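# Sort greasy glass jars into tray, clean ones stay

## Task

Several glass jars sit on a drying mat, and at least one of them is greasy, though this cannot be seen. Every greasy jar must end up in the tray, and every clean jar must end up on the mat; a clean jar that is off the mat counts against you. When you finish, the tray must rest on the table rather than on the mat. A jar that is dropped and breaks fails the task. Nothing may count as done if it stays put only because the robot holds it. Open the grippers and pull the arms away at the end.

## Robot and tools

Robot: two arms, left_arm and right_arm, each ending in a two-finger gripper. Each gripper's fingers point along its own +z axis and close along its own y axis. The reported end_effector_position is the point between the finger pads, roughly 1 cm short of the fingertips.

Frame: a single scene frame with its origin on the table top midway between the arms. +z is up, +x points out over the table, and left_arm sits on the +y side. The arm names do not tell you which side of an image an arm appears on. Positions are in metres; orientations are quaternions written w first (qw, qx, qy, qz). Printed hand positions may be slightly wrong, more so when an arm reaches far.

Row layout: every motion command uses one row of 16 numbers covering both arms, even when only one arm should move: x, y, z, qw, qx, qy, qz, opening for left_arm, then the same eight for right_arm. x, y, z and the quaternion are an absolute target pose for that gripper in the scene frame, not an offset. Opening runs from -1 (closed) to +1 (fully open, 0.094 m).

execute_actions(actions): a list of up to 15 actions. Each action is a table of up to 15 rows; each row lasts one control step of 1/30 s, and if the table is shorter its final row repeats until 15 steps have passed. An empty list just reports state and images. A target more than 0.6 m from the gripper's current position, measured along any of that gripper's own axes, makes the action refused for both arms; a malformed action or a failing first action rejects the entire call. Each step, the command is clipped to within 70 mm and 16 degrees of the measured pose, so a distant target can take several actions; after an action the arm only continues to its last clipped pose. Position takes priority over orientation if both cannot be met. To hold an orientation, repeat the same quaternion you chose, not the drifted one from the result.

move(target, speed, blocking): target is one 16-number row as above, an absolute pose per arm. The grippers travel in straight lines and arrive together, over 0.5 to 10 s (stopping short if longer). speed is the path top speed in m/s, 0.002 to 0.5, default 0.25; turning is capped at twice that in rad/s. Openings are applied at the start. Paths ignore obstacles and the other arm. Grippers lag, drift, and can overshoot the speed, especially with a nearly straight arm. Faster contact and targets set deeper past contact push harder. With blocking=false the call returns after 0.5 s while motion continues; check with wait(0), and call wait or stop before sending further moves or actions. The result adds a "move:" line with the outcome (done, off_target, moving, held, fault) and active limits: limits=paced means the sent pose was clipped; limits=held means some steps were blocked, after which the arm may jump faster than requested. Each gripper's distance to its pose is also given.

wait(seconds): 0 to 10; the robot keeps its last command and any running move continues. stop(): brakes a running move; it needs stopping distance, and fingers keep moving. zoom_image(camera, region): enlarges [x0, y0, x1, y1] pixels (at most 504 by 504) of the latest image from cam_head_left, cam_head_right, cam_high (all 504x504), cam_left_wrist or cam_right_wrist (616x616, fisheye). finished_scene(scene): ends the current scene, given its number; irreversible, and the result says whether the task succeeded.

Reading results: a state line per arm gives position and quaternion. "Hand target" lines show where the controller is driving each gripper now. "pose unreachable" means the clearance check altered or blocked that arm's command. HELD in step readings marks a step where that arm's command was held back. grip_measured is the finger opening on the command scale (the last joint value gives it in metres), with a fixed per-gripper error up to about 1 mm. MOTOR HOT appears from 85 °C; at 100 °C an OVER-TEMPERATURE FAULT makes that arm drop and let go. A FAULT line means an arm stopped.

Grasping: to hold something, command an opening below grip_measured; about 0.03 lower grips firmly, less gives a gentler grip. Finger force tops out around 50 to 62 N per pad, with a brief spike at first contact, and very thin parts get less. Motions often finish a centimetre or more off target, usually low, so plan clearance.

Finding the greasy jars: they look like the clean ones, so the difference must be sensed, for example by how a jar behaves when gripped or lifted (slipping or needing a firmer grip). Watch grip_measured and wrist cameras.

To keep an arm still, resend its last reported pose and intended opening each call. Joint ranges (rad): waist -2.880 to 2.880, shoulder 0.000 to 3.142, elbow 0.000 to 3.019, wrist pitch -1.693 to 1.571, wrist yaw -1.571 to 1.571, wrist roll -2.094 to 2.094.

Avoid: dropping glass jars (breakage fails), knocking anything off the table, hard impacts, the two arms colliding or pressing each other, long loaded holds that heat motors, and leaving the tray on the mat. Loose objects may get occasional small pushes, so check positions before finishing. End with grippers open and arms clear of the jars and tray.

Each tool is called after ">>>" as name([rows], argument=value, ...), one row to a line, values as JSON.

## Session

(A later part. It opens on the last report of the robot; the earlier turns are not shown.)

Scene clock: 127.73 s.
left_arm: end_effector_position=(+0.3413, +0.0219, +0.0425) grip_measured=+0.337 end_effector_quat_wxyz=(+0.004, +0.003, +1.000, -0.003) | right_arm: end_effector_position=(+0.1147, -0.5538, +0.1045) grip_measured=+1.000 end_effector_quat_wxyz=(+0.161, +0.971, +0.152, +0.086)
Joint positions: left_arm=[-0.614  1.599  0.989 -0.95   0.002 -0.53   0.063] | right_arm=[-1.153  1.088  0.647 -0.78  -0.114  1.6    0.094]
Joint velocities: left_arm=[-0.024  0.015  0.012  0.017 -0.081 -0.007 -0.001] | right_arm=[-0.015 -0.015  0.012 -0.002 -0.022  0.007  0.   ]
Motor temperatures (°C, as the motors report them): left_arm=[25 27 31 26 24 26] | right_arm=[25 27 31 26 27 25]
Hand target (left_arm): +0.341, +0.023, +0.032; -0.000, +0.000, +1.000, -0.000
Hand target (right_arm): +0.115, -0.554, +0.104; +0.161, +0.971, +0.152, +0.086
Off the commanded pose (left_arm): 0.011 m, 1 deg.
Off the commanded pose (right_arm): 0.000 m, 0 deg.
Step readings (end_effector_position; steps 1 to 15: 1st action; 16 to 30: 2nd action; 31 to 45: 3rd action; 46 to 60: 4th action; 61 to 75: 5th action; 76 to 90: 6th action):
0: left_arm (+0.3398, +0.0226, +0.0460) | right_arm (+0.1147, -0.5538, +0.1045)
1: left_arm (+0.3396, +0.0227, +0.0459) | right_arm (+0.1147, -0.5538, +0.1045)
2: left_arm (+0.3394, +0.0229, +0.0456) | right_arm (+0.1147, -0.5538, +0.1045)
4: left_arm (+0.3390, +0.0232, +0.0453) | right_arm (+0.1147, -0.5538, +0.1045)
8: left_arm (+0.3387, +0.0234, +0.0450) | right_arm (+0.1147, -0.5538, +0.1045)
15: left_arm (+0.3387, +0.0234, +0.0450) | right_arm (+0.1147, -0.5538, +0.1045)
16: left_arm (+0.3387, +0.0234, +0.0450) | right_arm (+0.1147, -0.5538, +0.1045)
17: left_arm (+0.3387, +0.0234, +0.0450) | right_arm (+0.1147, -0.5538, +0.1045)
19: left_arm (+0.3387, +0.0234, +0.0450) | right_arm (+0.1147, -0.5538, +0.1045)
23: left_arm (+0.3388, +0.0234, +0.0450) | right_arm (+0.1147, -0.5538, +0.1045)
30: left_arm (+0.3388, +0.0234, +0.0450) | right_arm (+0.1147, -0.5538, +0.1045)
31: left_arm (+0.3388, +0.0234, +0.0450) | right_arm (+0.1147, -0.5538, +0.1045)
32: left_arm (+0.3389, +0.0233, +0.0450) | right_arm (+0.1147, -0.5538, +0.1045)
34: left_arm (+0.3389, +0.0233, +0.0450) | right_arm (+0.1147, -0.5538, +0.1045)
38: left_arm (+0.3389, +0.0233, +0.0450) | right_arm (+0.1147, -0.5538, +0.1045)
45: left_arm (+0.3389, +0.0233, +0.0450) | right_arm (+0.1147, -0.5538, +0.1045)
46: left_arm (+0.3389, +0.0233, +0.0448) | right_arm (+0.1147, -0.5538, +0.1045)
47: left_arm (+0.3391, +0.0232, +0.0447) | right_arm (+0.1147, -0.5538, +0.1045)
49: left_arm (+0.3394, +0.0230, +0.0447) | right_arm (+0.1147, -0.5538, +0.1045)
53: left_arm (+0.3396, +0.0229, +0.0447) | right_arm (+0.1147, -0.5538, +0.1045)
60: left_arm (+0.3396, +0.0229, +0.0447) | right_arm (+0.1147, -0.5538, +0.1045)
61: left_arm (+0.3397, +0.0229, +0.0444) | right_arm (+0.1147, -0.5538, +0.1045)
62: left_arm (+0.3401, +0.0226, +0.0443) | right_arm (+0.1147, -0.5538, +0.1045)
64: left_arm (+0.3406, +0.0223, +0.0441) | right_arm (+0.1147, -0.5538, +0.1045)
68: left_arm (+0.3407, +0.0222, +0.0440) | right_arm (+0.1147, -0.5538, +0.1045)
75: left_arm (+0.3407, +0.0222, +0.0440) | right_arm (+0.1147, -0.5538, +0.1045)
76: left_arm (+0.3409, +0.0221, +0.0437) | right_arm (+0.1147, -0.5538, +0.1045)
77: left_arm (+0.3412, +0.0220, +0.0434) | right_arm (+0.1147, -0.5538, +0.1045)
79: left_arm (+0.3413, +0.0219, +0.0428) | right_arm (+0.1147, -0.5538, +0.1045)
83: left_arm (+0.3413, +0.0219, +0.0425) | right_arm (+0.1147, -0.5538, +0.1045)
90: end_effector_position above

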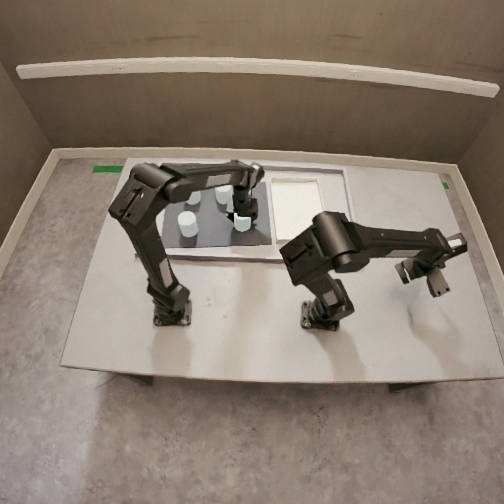

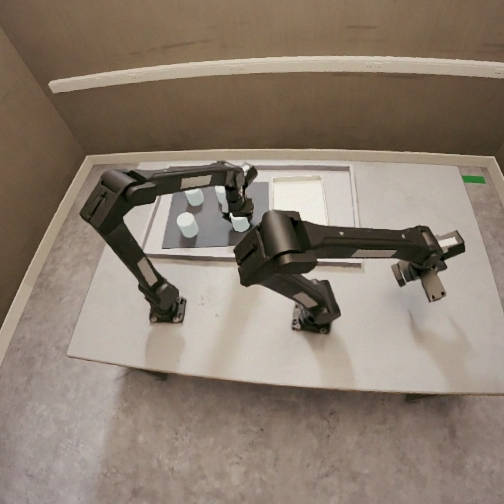

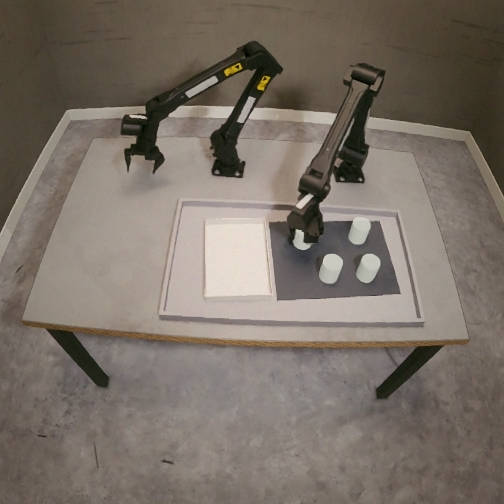

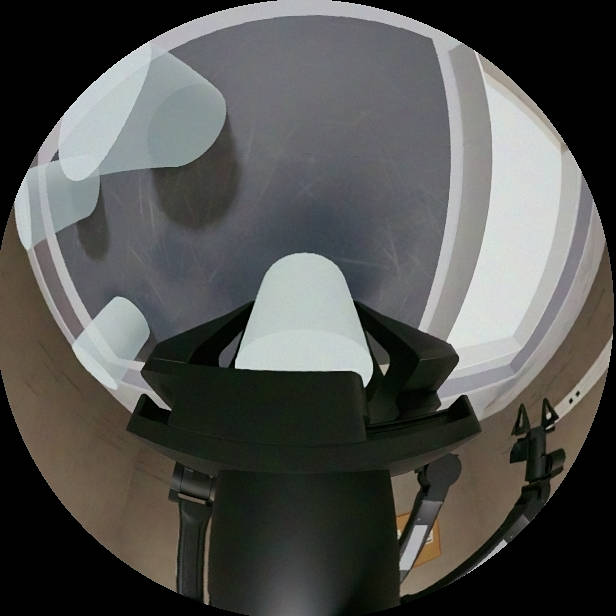

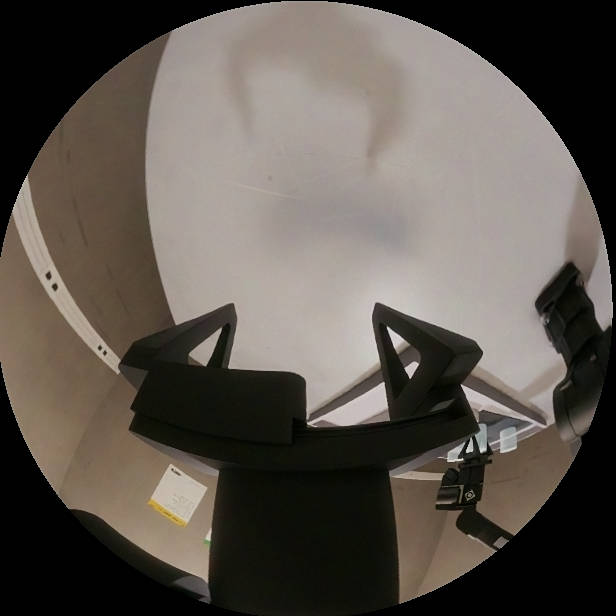

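>>> execute_actions([
  [[0.341,0.023,0.038,0,0,1,0,0.336,0.1147,-0.5538,0.1045,0.161,0.971,0.152,0.086,1],[0.341,0.023,0.043,0,0,1,0,0.336,0.1147,-0.5538,0.1045,0.161,0.971,0.152,0.086,1],[0.341,0.023,0.043,0,0,1,0,0.336,0.1147,-0.5538,0.1045,0.161,0.971,0.152,0.086,1],[0.341,0.023,0.043,0,0,1,0,0.336,0.1147,-0.5538,0.1045,0.161,0.971,0.152,0.086,1],[0.341,0.023,0.043,0,0,1,0,0.32,0.1147,-0.5538,0.1045,0.161,0.971,0.152,0.086,1],[0.341,0.023,0.043,0,0,1,0,0.30,0.1147,-0.5538,0.1045,0.161,0.971,0.152,0.086,1],[0.341,0.023,0.043,0,0,1,0,0.25,0.1147,-0.5538,0.1045,0.161,0.971,0.152,0.086,1]],
])

>>> move(target=[0.356,0.012,0.15,0,0,1,0,0.25,0.1147,-0.5538,0.1045,0.161,0.971,0.152,0.086,1], speed=0.08)

Scene clock: 128.43 s.
left_arm: end_effector_position=(+0.3411, +0.0220, +0.0425) grip_measured=+0.309 end_effector_quat_wxyz=(+0.004, +0.003, +1.000, -0.003) | right_arm: end_effector_position=(+0.1147, -0.5538, +0.1045) grip_measured=+1.000 end_effector_quat_wxyz=(+0.161, +0.971, +0.152, +0.086)
Joint positions: left_arm=[-0.614  1.599  0.989 -0.951  0.002 -0.53   0.061] | right_arm=[-1.153  1.088  0.647 -0.78  -0.114  1.6    0.094]
Joint velocities: left_arm=[-0.015 -0.005 -0.017  0.017  0.022 -0.007 -0.   ] | right_arm=[-0.015  0.005 -0.017 -0.007 -0.007 -0.11   0.   ]
Motor temperatures (°C, as the motors report them): left_arm=[25 27 31 26 24 26] | right_arm=[25 27 31 26 27 25]
Hand target (left_arm): +0.341, +0.023, +0.043; -0.000, +0.000, +1.000, -0.000
Hand target (right_arm): +0.115, -0.554, +0.104; +0.161, +0.971, +0.152, +0.086
Off the commanded pose (left_arm): 0.001 m, 1 deg.
Off the commanded pose (right_arm): 0.000 m, 0 deg.
Step readings (end_effector_position):
0: left_arm (+0.3413, +0.0219, +0.0425) | right_arm (+0.1147, -0.5538, +0.1045)
1: left_arm (+0.3413, +0.0219, +0.0425) | right_arm (+0.1147, -0.5538, +0.1045)
2: left_arm (+0.3412, +0.0220, +0.0425) | right_arm (+0.1147, -0.5538, +0.1045)
4: left_arm (+0.3411, +0.0220, +0.0425) | right_arm (+0.1147, -0.5538, +0.1045)
8: left_arm (+0.3411, +0.0220, +0.0425) | right_arm (+0.1147, -0.5538, +0.1045)
15: end_effector_position above

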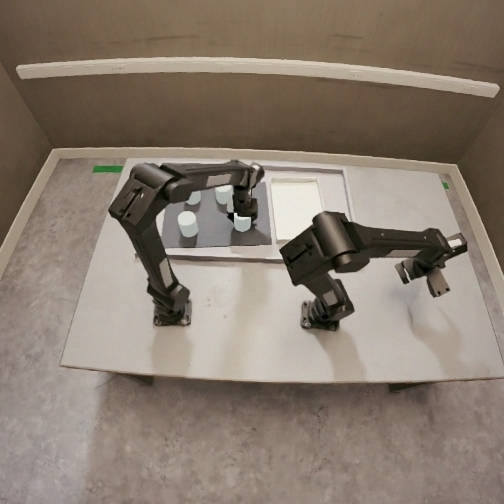

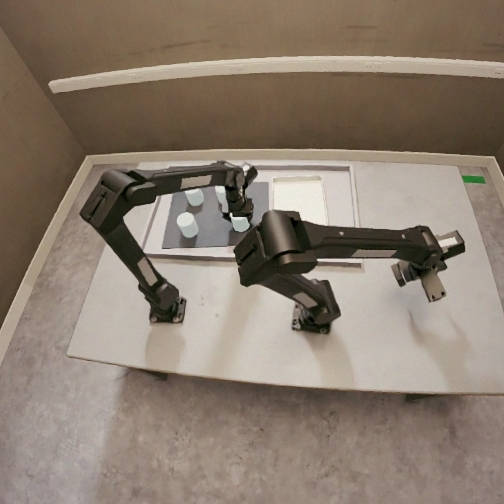

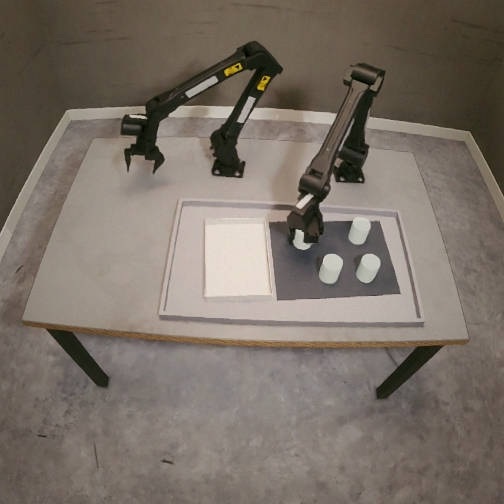

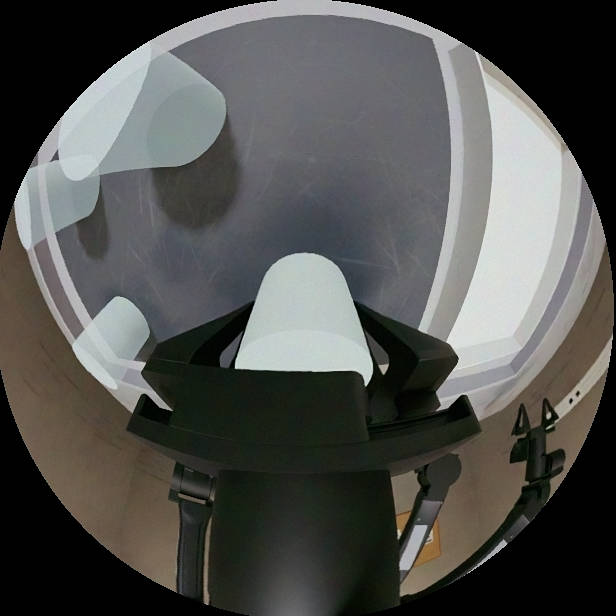

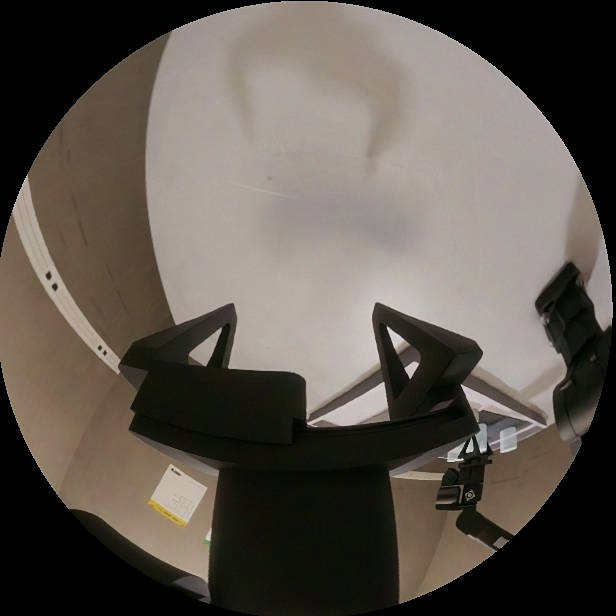

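Scene clock: 130.17 s.
left_arm: end_effector_position=(+0.3395, +0.0230, +0.1227) grip_measured=+0.309 end_effector_quat_wxyz=(-0.029, +0.002, +0.999, +0.016) | right_arm: end_effector_position=(+0.1147, -0.5538, +0.1045) grip_measured=+1.000 end_effector_quat_wxyz=(+0.161, +0.971, +0.152, +0.086)
Joint positions: left_arm=[-0.614  1.535  1.15  -1.251  0.002 -0.531  0.061] | right_arm=[-1.153  1.088  0.647 -0.78  -0.114  1.6    0.094]
Joint velocities: left_arm=[ 0.005 -0.024 -0.007 -0.012 -0.051 -0.022 -0.   ] | right_arm=[ 0.005 -0.005 -0.007 -0.002 -0.007 -0.066  0.   ]
Motor temperatures (°C, as the motors report them): left_arm=[25 27 31 26 24 26] | right_arm=[25 27 31 26 27 25]
Hand target (left_arm): +0.353, +0.014, +0.151; -0.000, +0.000, +1.000, -0.000
Hand target (right_arm): +0.115, -0.554, +0.104; +0.161, +0.971, +0.152, +0.086
Off the commanded pose (left_arm): 0.034 m, 4 deg.
Off the commanded pose (right_arm): 0.000 m, 0 deg.
move: off_target (left_arm)

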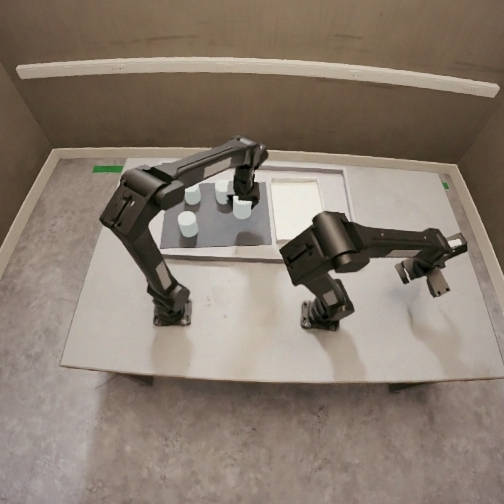

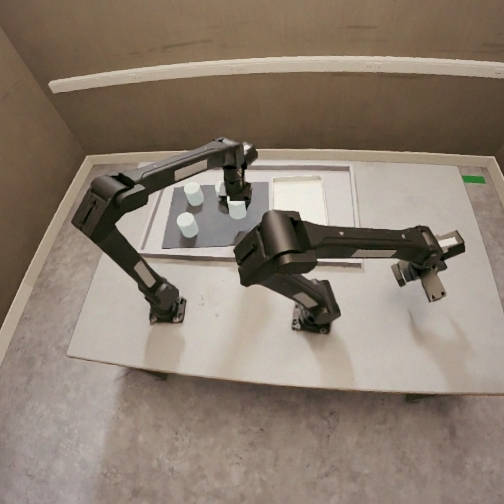

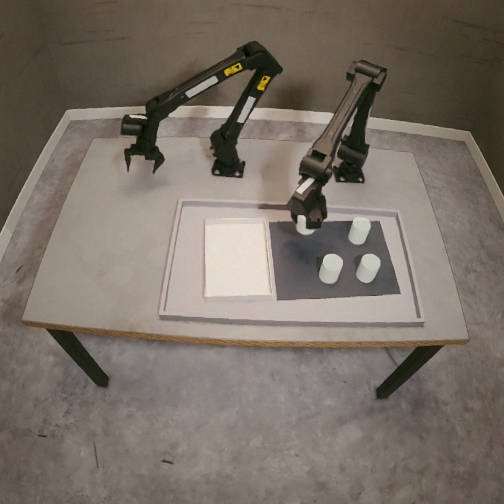

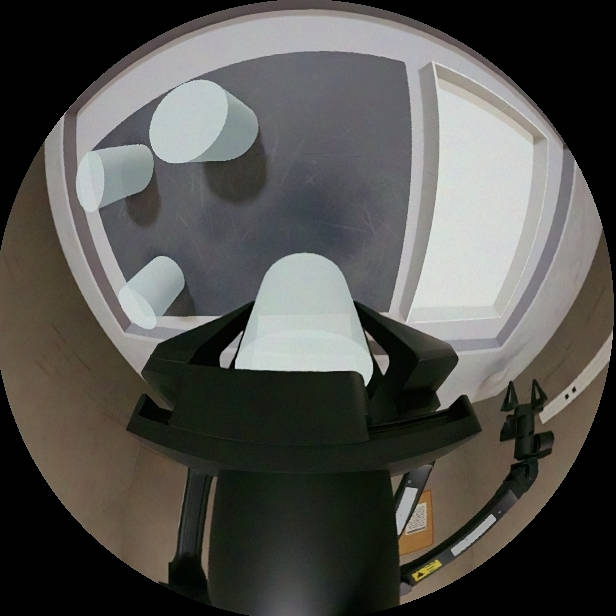

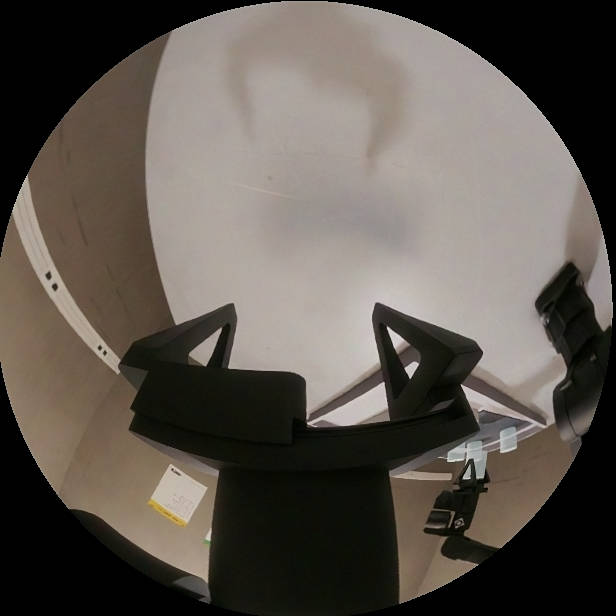

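>>> move(target=[0.455,-0.175,0.15,0,0,1,0,0.25,0.1147,-0.5538,0.1045,0.161,0.971,0.152,0.086,1], speed=0.12)

Scene clock: 132.60 s.
left_arm: end_effector_position=(+0.4449, -0.1590, +0.1355) grip_measured=+0.309 end_effector_quat_wxyz=(-0.016, -0.002, +1.000, +0.012) | right_arm: end_effector_position=(+0.1147, -0.5538, +0.1045) grip_measured=+1.000 end_effector_quat_wxyz=(+0.161, +0.971, +0.152, +0.086)
Joint positions: left_arm=[-0.784  1.997  1.822 -1.437  0.003 -0.709  0.061] | right_arm=[-1.153  1.088  0.647 -0.78  -0.114  1.6    0.094]
Joint velocities: left_arm=[-0.015 -0.005 -0.012 -0.017  0.007 -0.037  0.   ] | right_arm=[-0.015 -0.005 -0.012  0.012  0.022 -0.007  0.   ]
Motor temperatures (°C, as the motors report them): left_arm=[25 27 32 26 24 26] | right_arm=[25 27 31 26 27 25]
Hand target (left_arm): +0.452, -0.174, +0.153; -0.000, +0.000, +1.000, -0.001
Hand target (right_arm): +0.115, -0.554, +0.104; +0.161, +0.971, +0.152, +0.086
Off the commanded pose (left_arm): 0.024 m, 2 deg.
Off the commanded pose (right_arm): 0.000 m, 0 deg.
move: off_target (left_arm)

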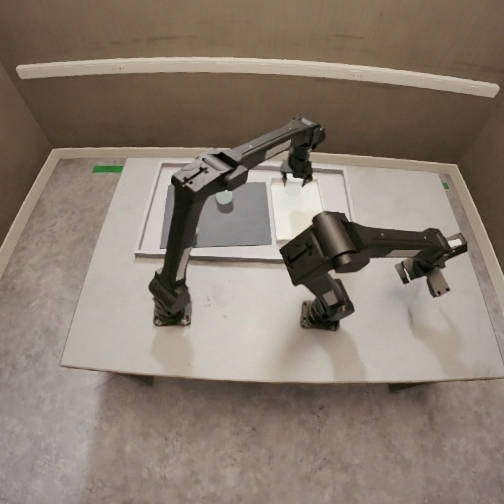

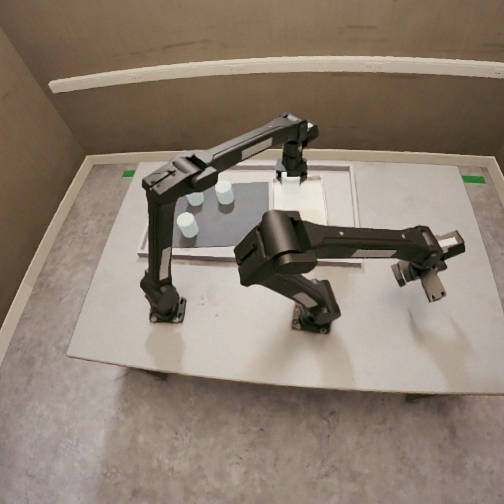

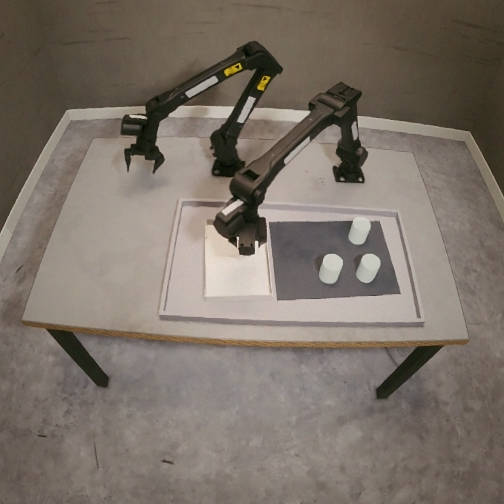

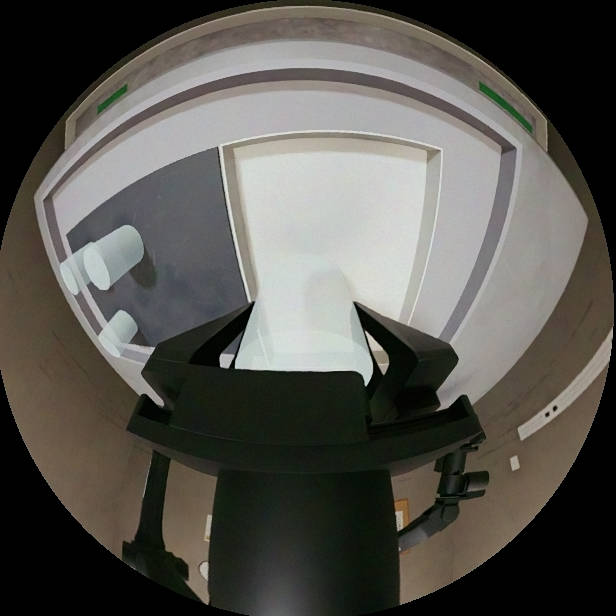

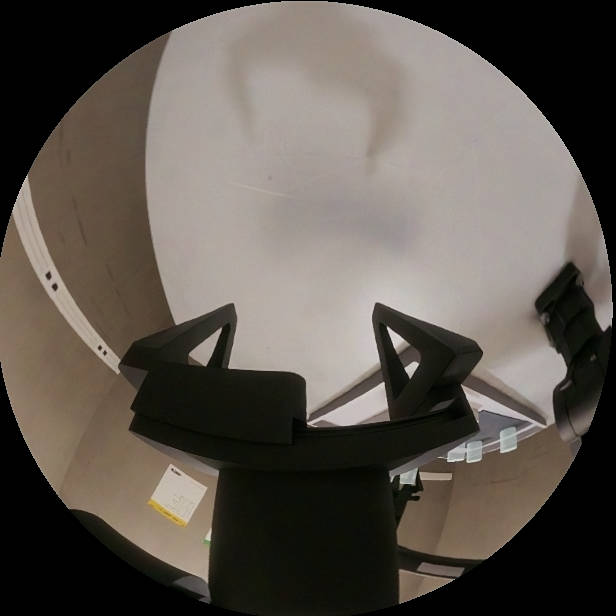

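>>> move(target=[0.45,-0.185,0.062,0,0,1,0,0.25,0.1147,-0.5538,0.1045,0.161,0.971,0.152,0.086,1], speed=0.08)

Scene clock: 134.07 s.
left_arm: end_effector_position=(+0.4528, -0.1769, +0.0630) grip_measured=+0.309 end_effector_quat_wxyz=(-0.006, -0.003, +1.000, +0.003) | right_arm: end_effector_position=(+0.1147, -0.5538, +0.1045) grip_measured=+1.000 end_effector_quat_wxyz=(+0.161, +0.971, +0.152, +0.086)
Joint positions: left_arm=[-0.797  2.076  1.756 -1.263  0.003 -0.725  0.061] | right_arm=[-1.153  1.088  0.647 -0.78  -0.114  1.6    0.094]
Joint velocities: left_arm=[-0.015  0.005 -0.017 -0.012  0.022  0.022  0.001] | right_arm=[-0.005  0.005  0.007  0.002 -0.007 -0.022  0.   ]
Motor temperatures (°C, as the motors report them): left_arm=[25 27 32 26 24 26] | right_arm=[25 27 31 26 27 25]
Hand target (left_arm): +0.451, -0.186, +0.062; -0.000, -0.000, +1.000, +0.000
Hand target (right_arm): +0.115, -0.554, +0.104; +0.161, +0.971, +0.152, +0.086
Off the commanded pose (left_arm): 0.009 m, 1 deg.
Off the commanded pose (right_arm): 0.000 m, 0 deg.
move: done

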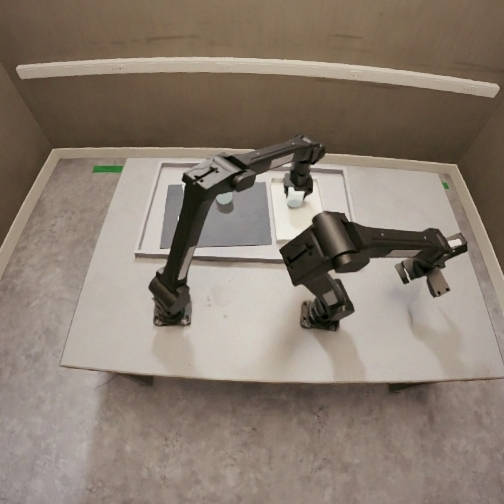

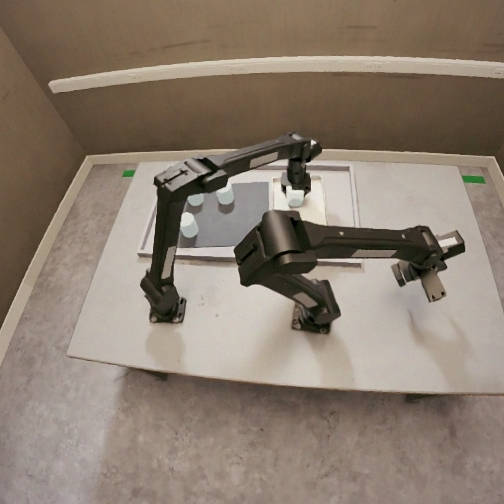

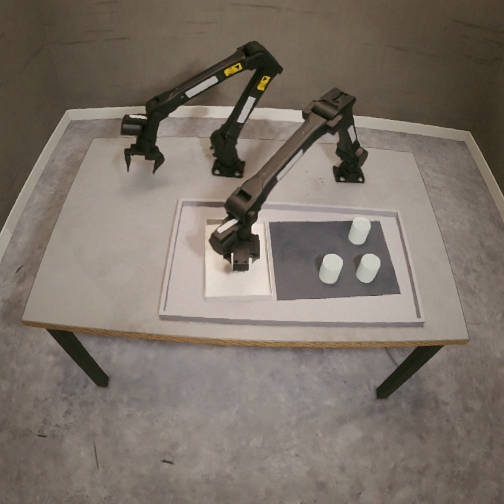

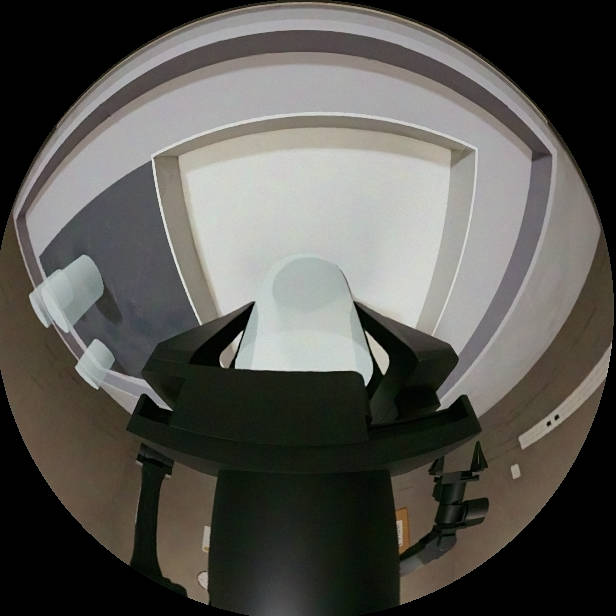

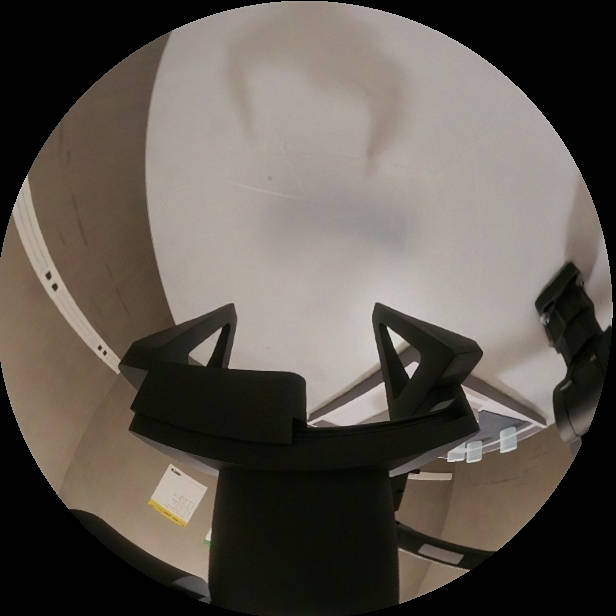

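>>> execute_actions([
  [[0.45,-0.185,0.061,0,0,1,0,0.25,0.1147,-0.5538,0.1045,0.161,0.971,0.152,0.086,1],[0.45,-0.185,0.060,0,0,1,0,0.25,0.1147,-0.5538,0.1045,0.161,0.971,0.152,0.086,1],[0.45,-0.185,0.060,0,0,1,0,0.25,0.1147,-0.5538,0.1045,0.161,0.971,0.152,0.086,1],[0.45,-0.185,0.059,0,0,1,0,0.25,0.1147,-0.5538,0.1045,0.161,0.971,0.152,0.086,1],[0.45,-0.185,0.059,0,0,1,0,0.25,0.1147,-0.5538,0.1045,0.161,0.971,0.152,0.086,1],[0.45,-0.185,0.058,0,0,1,0,0.25,0.1147,-0.5538,0.1045,0.161,0.971,0.152,0.086,1],[0.45,-0.185,0.058,0,0,1,0,0.25,0.1147,-0.5538,0.1045,0.161,0.971,0.152,0.086,1],[0.45,-0.185,0.057,0,0,1,0,0.25,0.1147,-0.5538,0.1045,0.161,0.971,0.152,0.086,1],[0.45,-0.185,0.057,0,0,1,0,0.25,0.1147,-0.5538,0.1045,0.161,0.971,0.152,0.086,1],[0.45,-0.185,0.056,0,0,1,0,0.25,0.1147,-0.5538,0.1045,0.161,0.971,0.152,0.086,1]],
  [[0.45,-0.185,0.055,0,0,1,0,0.25,0.1147,-0.5538,0.1045,0.161,0.971,0.152,0.086,1],[0.45,-0.185,0.055,0,0,1,0,0.25,0.1147,-0.5538,0.1045,0.161,0.971,0.152,0.086,1],[0.45,-0.185,0.054,0,0,1,0,0.25,0.1147,-0.5538,0.1045,0.161,0.971,0.152,0.086,1],[0.45,-0.185,0.054,0,0,1,0,0.25,0.1147,-0.5538,0.1045,0.161,0.971,0.152,0.086,1],[0.45,-0.185,0.053,0,0,1,0,0.25,0.1147,-0.5538,0.1045,0.161,0.971,0.152,0.086,1],[0.45,-0.185,0.053,0,0,1,0,0.25,0.1147,-0.5538,0.1045,0.161,0.971,0.152,0.086,1],[0.45,-0.185,0.052,0,0,1,0,0.25,0.1147,-0.5538,0.1045,0.161,0.971,0.152,0.086,1],[0.45,-0.185,0.052,0,0,1,0,0.25,0.1147,-0.5538,0.1045,0.161,0.971,0.152,0.086,1],[0.45,-0.185,0.051,0,0,1,0,0.25,0.1147,-0.5538,0.1045,0.161,0.971,0.152,0.086,1],[0.45,-0.185,0.050,0,0,1,0,0.25,0.1147,-0.5538,0.1045,0.161,0.971,0.152,0.086,1]],
  [[0.45,-0.185,0.049,0,0,1,0,0.25,0.1147,-0.5538,0.1045,0.161,0.971,0.152,0.086,1],[0.45,-0.185,0.049,0,0,1,0,0.25,0.1147,-0.5538,0.1045,0.161,0.971,0.152,0.086,1],[0.45,-0.185,0.048,0,0,1,0,0.25,0.1147,-0.5538,0.1045,0.161,0.971,0.152,0.086,1],[0.45,-0.185,0.048,0,0,1,0,0.25,0.1147,-0.5538,0.1045,0.161,0.971,0.152,0.086,1],[0.45,-0.185,0.047,0,0,1,0,0.25,0.1147,-0.5538,0.1045,0.161,0.971,0.152,0.086,1],[0.45,-0.185,0.047,0,0,1,0,0.25,0.1147,-0.5538,0.1045,0.161,0.971,0.152,0.086,1],[0.45,-0.185,0.046,0,0,1,0,0.25,0.1147,-0.5538,0.1045,0.161,0.971,0.152,0.086,1],[0.45,-0.185,0.046,0,0,1,0,0.25,0.1147,-0.5538,0.1045,0.161,0.971,0.152,0.086,1],[0.45,-0.185,0.045,0,0,1,0,0.25,0.1147,-0.5538,0.1045,0.161,0.971,0.152,0.086,1],[0.45,-0.185,0.044,0,0,1,0,0.25,0.1147,-0.5538,0.1045,0.161,0.971,0.152,0.086,1]],
])

Scene clock: 137.70 s.
left_arm: end_effector_position=(+0.4529, -0.1769, +0.0493) grip_measured=+0.309 end_effector_quat_wxyz=(-0.003, -0.003, +1.000, +0.000) | right_arm: end_effector_position=(+0.1147, -0.5538, +0.1045) grip_measured=+1.000 end_effector_quat_wxyz=(+0.161, +0.971, +0.152, +0.086)
Joint positions: left_arm=[-0.797  2.084  1.731 -1.222  0.003 -0.725  0.061] | right_arm=[-1.153  1.088  0.647 -0.78  -0.114  1.6    0.094]
Joint velocities: left_arm=[-0.005  0.005  0.002  0.002 -0.007 -0.095 -0.   ] | right_arm=[ 0.005 -0.015  0.027 -0.007  0.037 -0.081  0.   ]
Motor temperatures (°C, as the motors report them): left_arm=[25 28 32 26 24 26] | right_arm=[25 27 31 26 27 25]
Hand target (left_arm): +0.450, -0.185, +0.044; -0.000, +0.000, +1.000, +0.000
Hand target (right_arm): +0.115, -0.554, +0.104; +0.161, +0.971, +0.152, +0.086
Off the commanded pose (left_arm): 0.010 m, 0 deg.
Off the commanded pose (right_arm): 0.000 m, 0 deg.
Step readings (end_effector_position; steps 1 to 15: 1st action; 16 to 30: 2nd action; 31 to 45: 3rd action):
0: left_arm (+0.4528, -0.1769, +0.0630) | right_arm (+0.1147, -0.5538, +0.1045)
1: left_arm (+0.4529, -0.1770, +0.0629) | right_arm (+0.1147, -0.5538, +0.1045)
2: left_arm (+0.4530, -0.1770, +0.0625) | right_arm (+0.1147, -0.5538, +0.1045)
4: left_arm (+0.4529, -0.1770, +0.0615) | right_arm (+0.1147, -0.5538, +0.1045)
8: left_arm (+0.4524, -0.1765, +0.0599) | right_arm (+0.1147, -0.5538, +0.1045)
15: left_arm (+0.4527, -0.1768, +0.0592) | right_arm (+0.1147, -0.5538, +0.1045)
16: left_arm (+0.4528, -0.1769, +0.0592) | right_arm (+0.1147, -0.5538, +0.1045)
17: left_arm (+0.4530, -0.1770, +0.0592) | right_arm (+0.1147, -0.5538, +0.1045)
19: left_arm (+0.4533, -0.1773, +0.0592) | right_arm (+0.1147, -0.5538, +0.1045)
23: left_arm (+0.4532, -0.1772, +0.0579) | right_arm (+0.1147, -0.5538, +0.1045)
30: left_arm (+0.4529, -0.1769, +0.0555) | right_arm (+0.1147, -0.5538, +0.1045)
31: left_arm (+0.4528, -0.1769, +0.0551) | right_arm (+0.1147, -0.5538, +0.1045)
32: left_arm (+0.4529, -0.1770, +0.0550) | right_arm (+0.1147, -0.5538, +0.1045)
34: left_arm (+0.4529, -0.1770, +0.0545) | right_arm (+0.1147, -0.5538, +0.1045)
38: left_arm (+0.4531, -0.1771, +0.0531) | right_arm (+0.1147, -0.5538, +0.1045)
45: end_effector_position above

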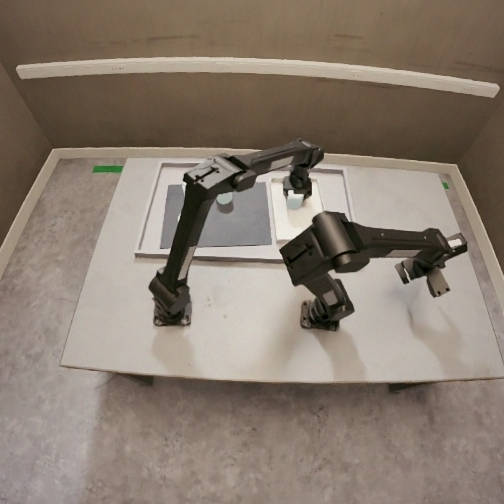

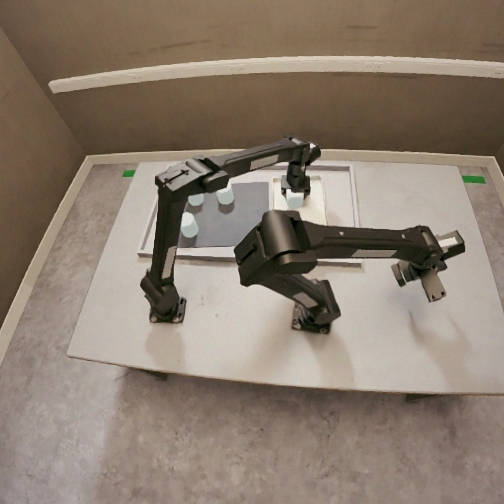

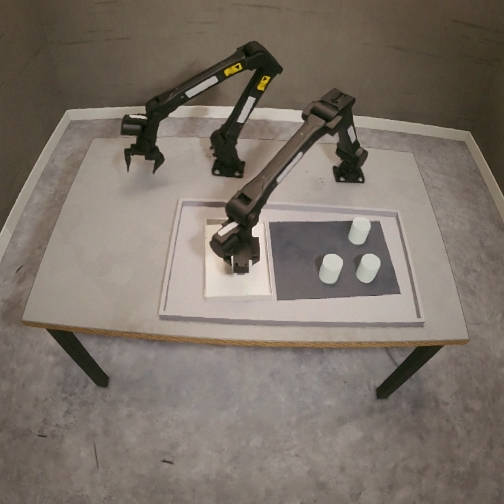

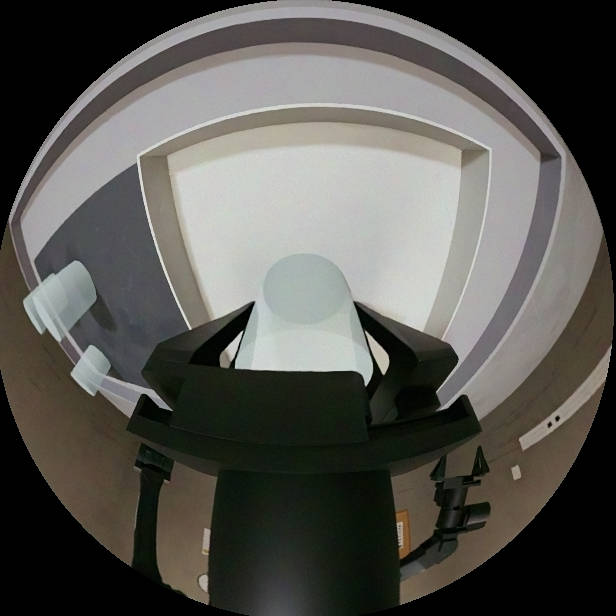

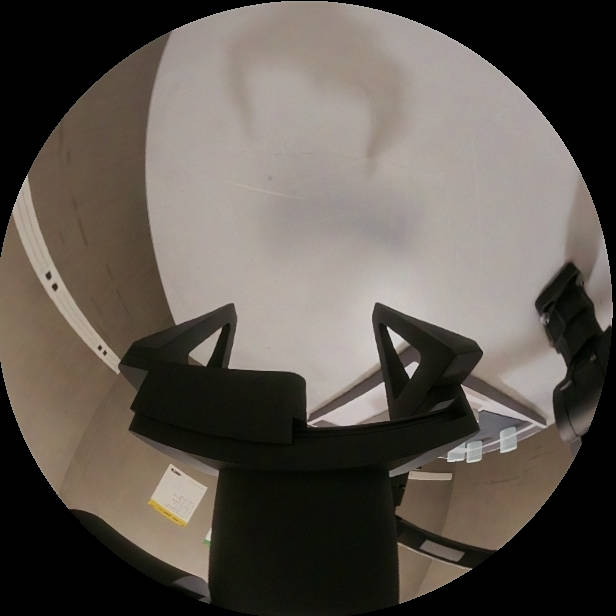

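Nearly touching. Use a slow move instead.

>>> move(target=[0.45,-0.185,0.036,0,0,1,0,0.25,0.1147,-0.5538,0.1045,0.161,0.971,0.152,0.086,1], speed=0.015)

Scene clock: 139.03 s.
left_arm: end_effector_position=(+0.4554, -0.1792, +0.0484) grip_measured=+0.309 end_effector_quat_wxyz=(+0.003, -0.003, +1.000, -0.004) | right_arm: end_effector_position=(+0.1147, -0.5538, +0.1045) grip_measured=+1.000 end_effector_quat_wxyz=(+0.161, +0.971, +0.152, +0.086)
Joint positions: left_arm=[-0.797  2.084  1.729 -1.206  0.003 -0.725  0.061] | right_arm=[-1.153  1.088  0.647 -0.78  -0.114  1.6    0.094]
Joint velocities: left_arm=[ 0.005  0.015  0.017  0.002 -0.066  0.007 -0.   ] | right_arm=[-0.015 -0.005  0.007 -0.002 -0.022  0.037  0.   ]
Motor temperatures (°C, as the motors report them): left_arm=[25 28 32 26 24 26] | right_arm=[25 27 31 26 27 25]
Hand target (left_arm): +0.450, -0.185, +0.036; -0.000, +0.000, +1.000, +0.000
Hand target (right_arm): +0.115, -0.554, +0.104; +0.161, +0.971, +0.152, +0.086
Off the commanded pose (left_arm): 0.015 m, 1 deg.
Off the commanded pose (right_arm): 0.000 m, 0 deg.
move: off_target (left_arm)

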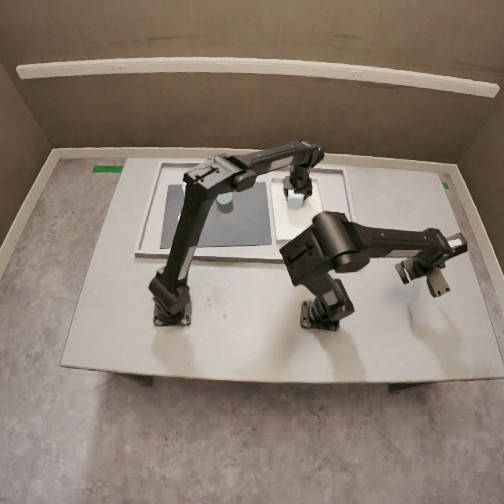

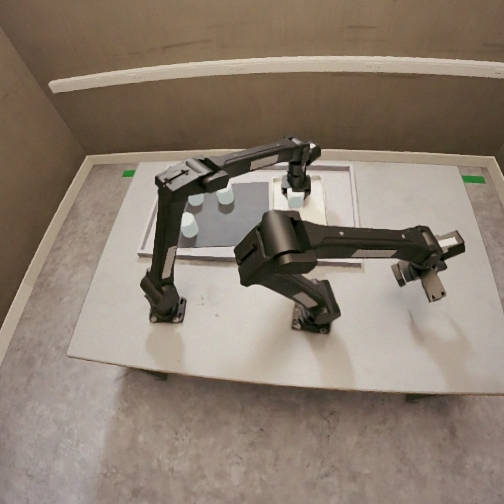

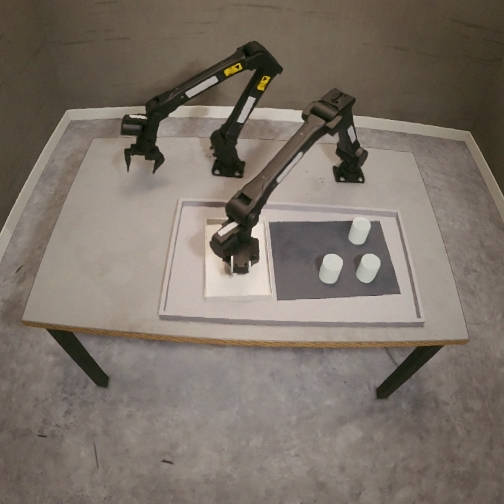

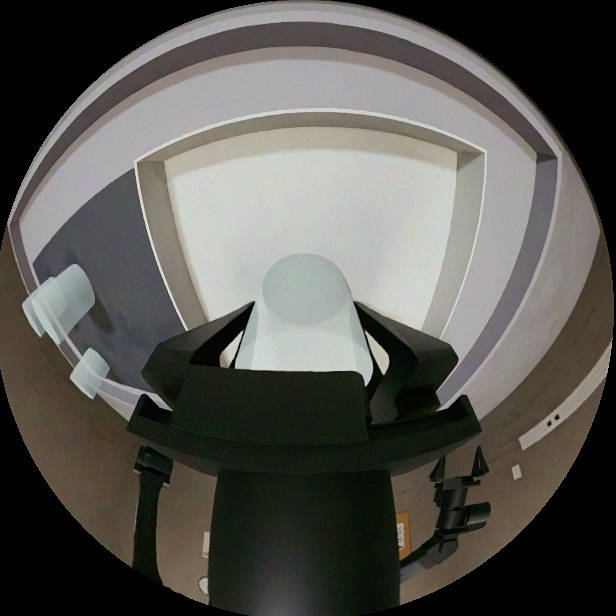

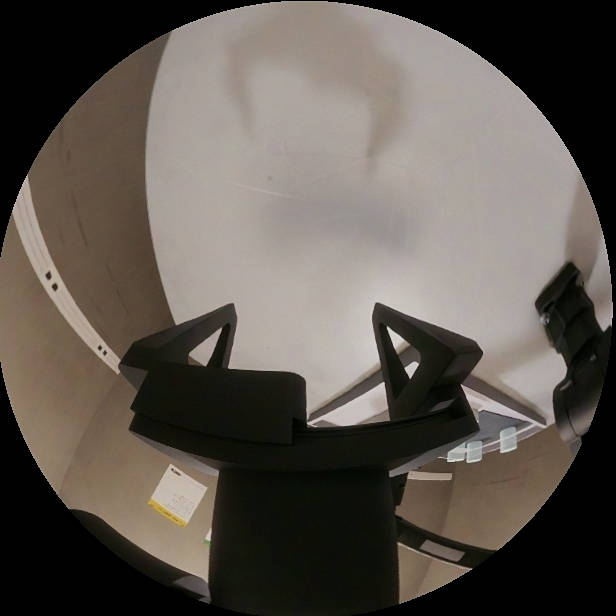

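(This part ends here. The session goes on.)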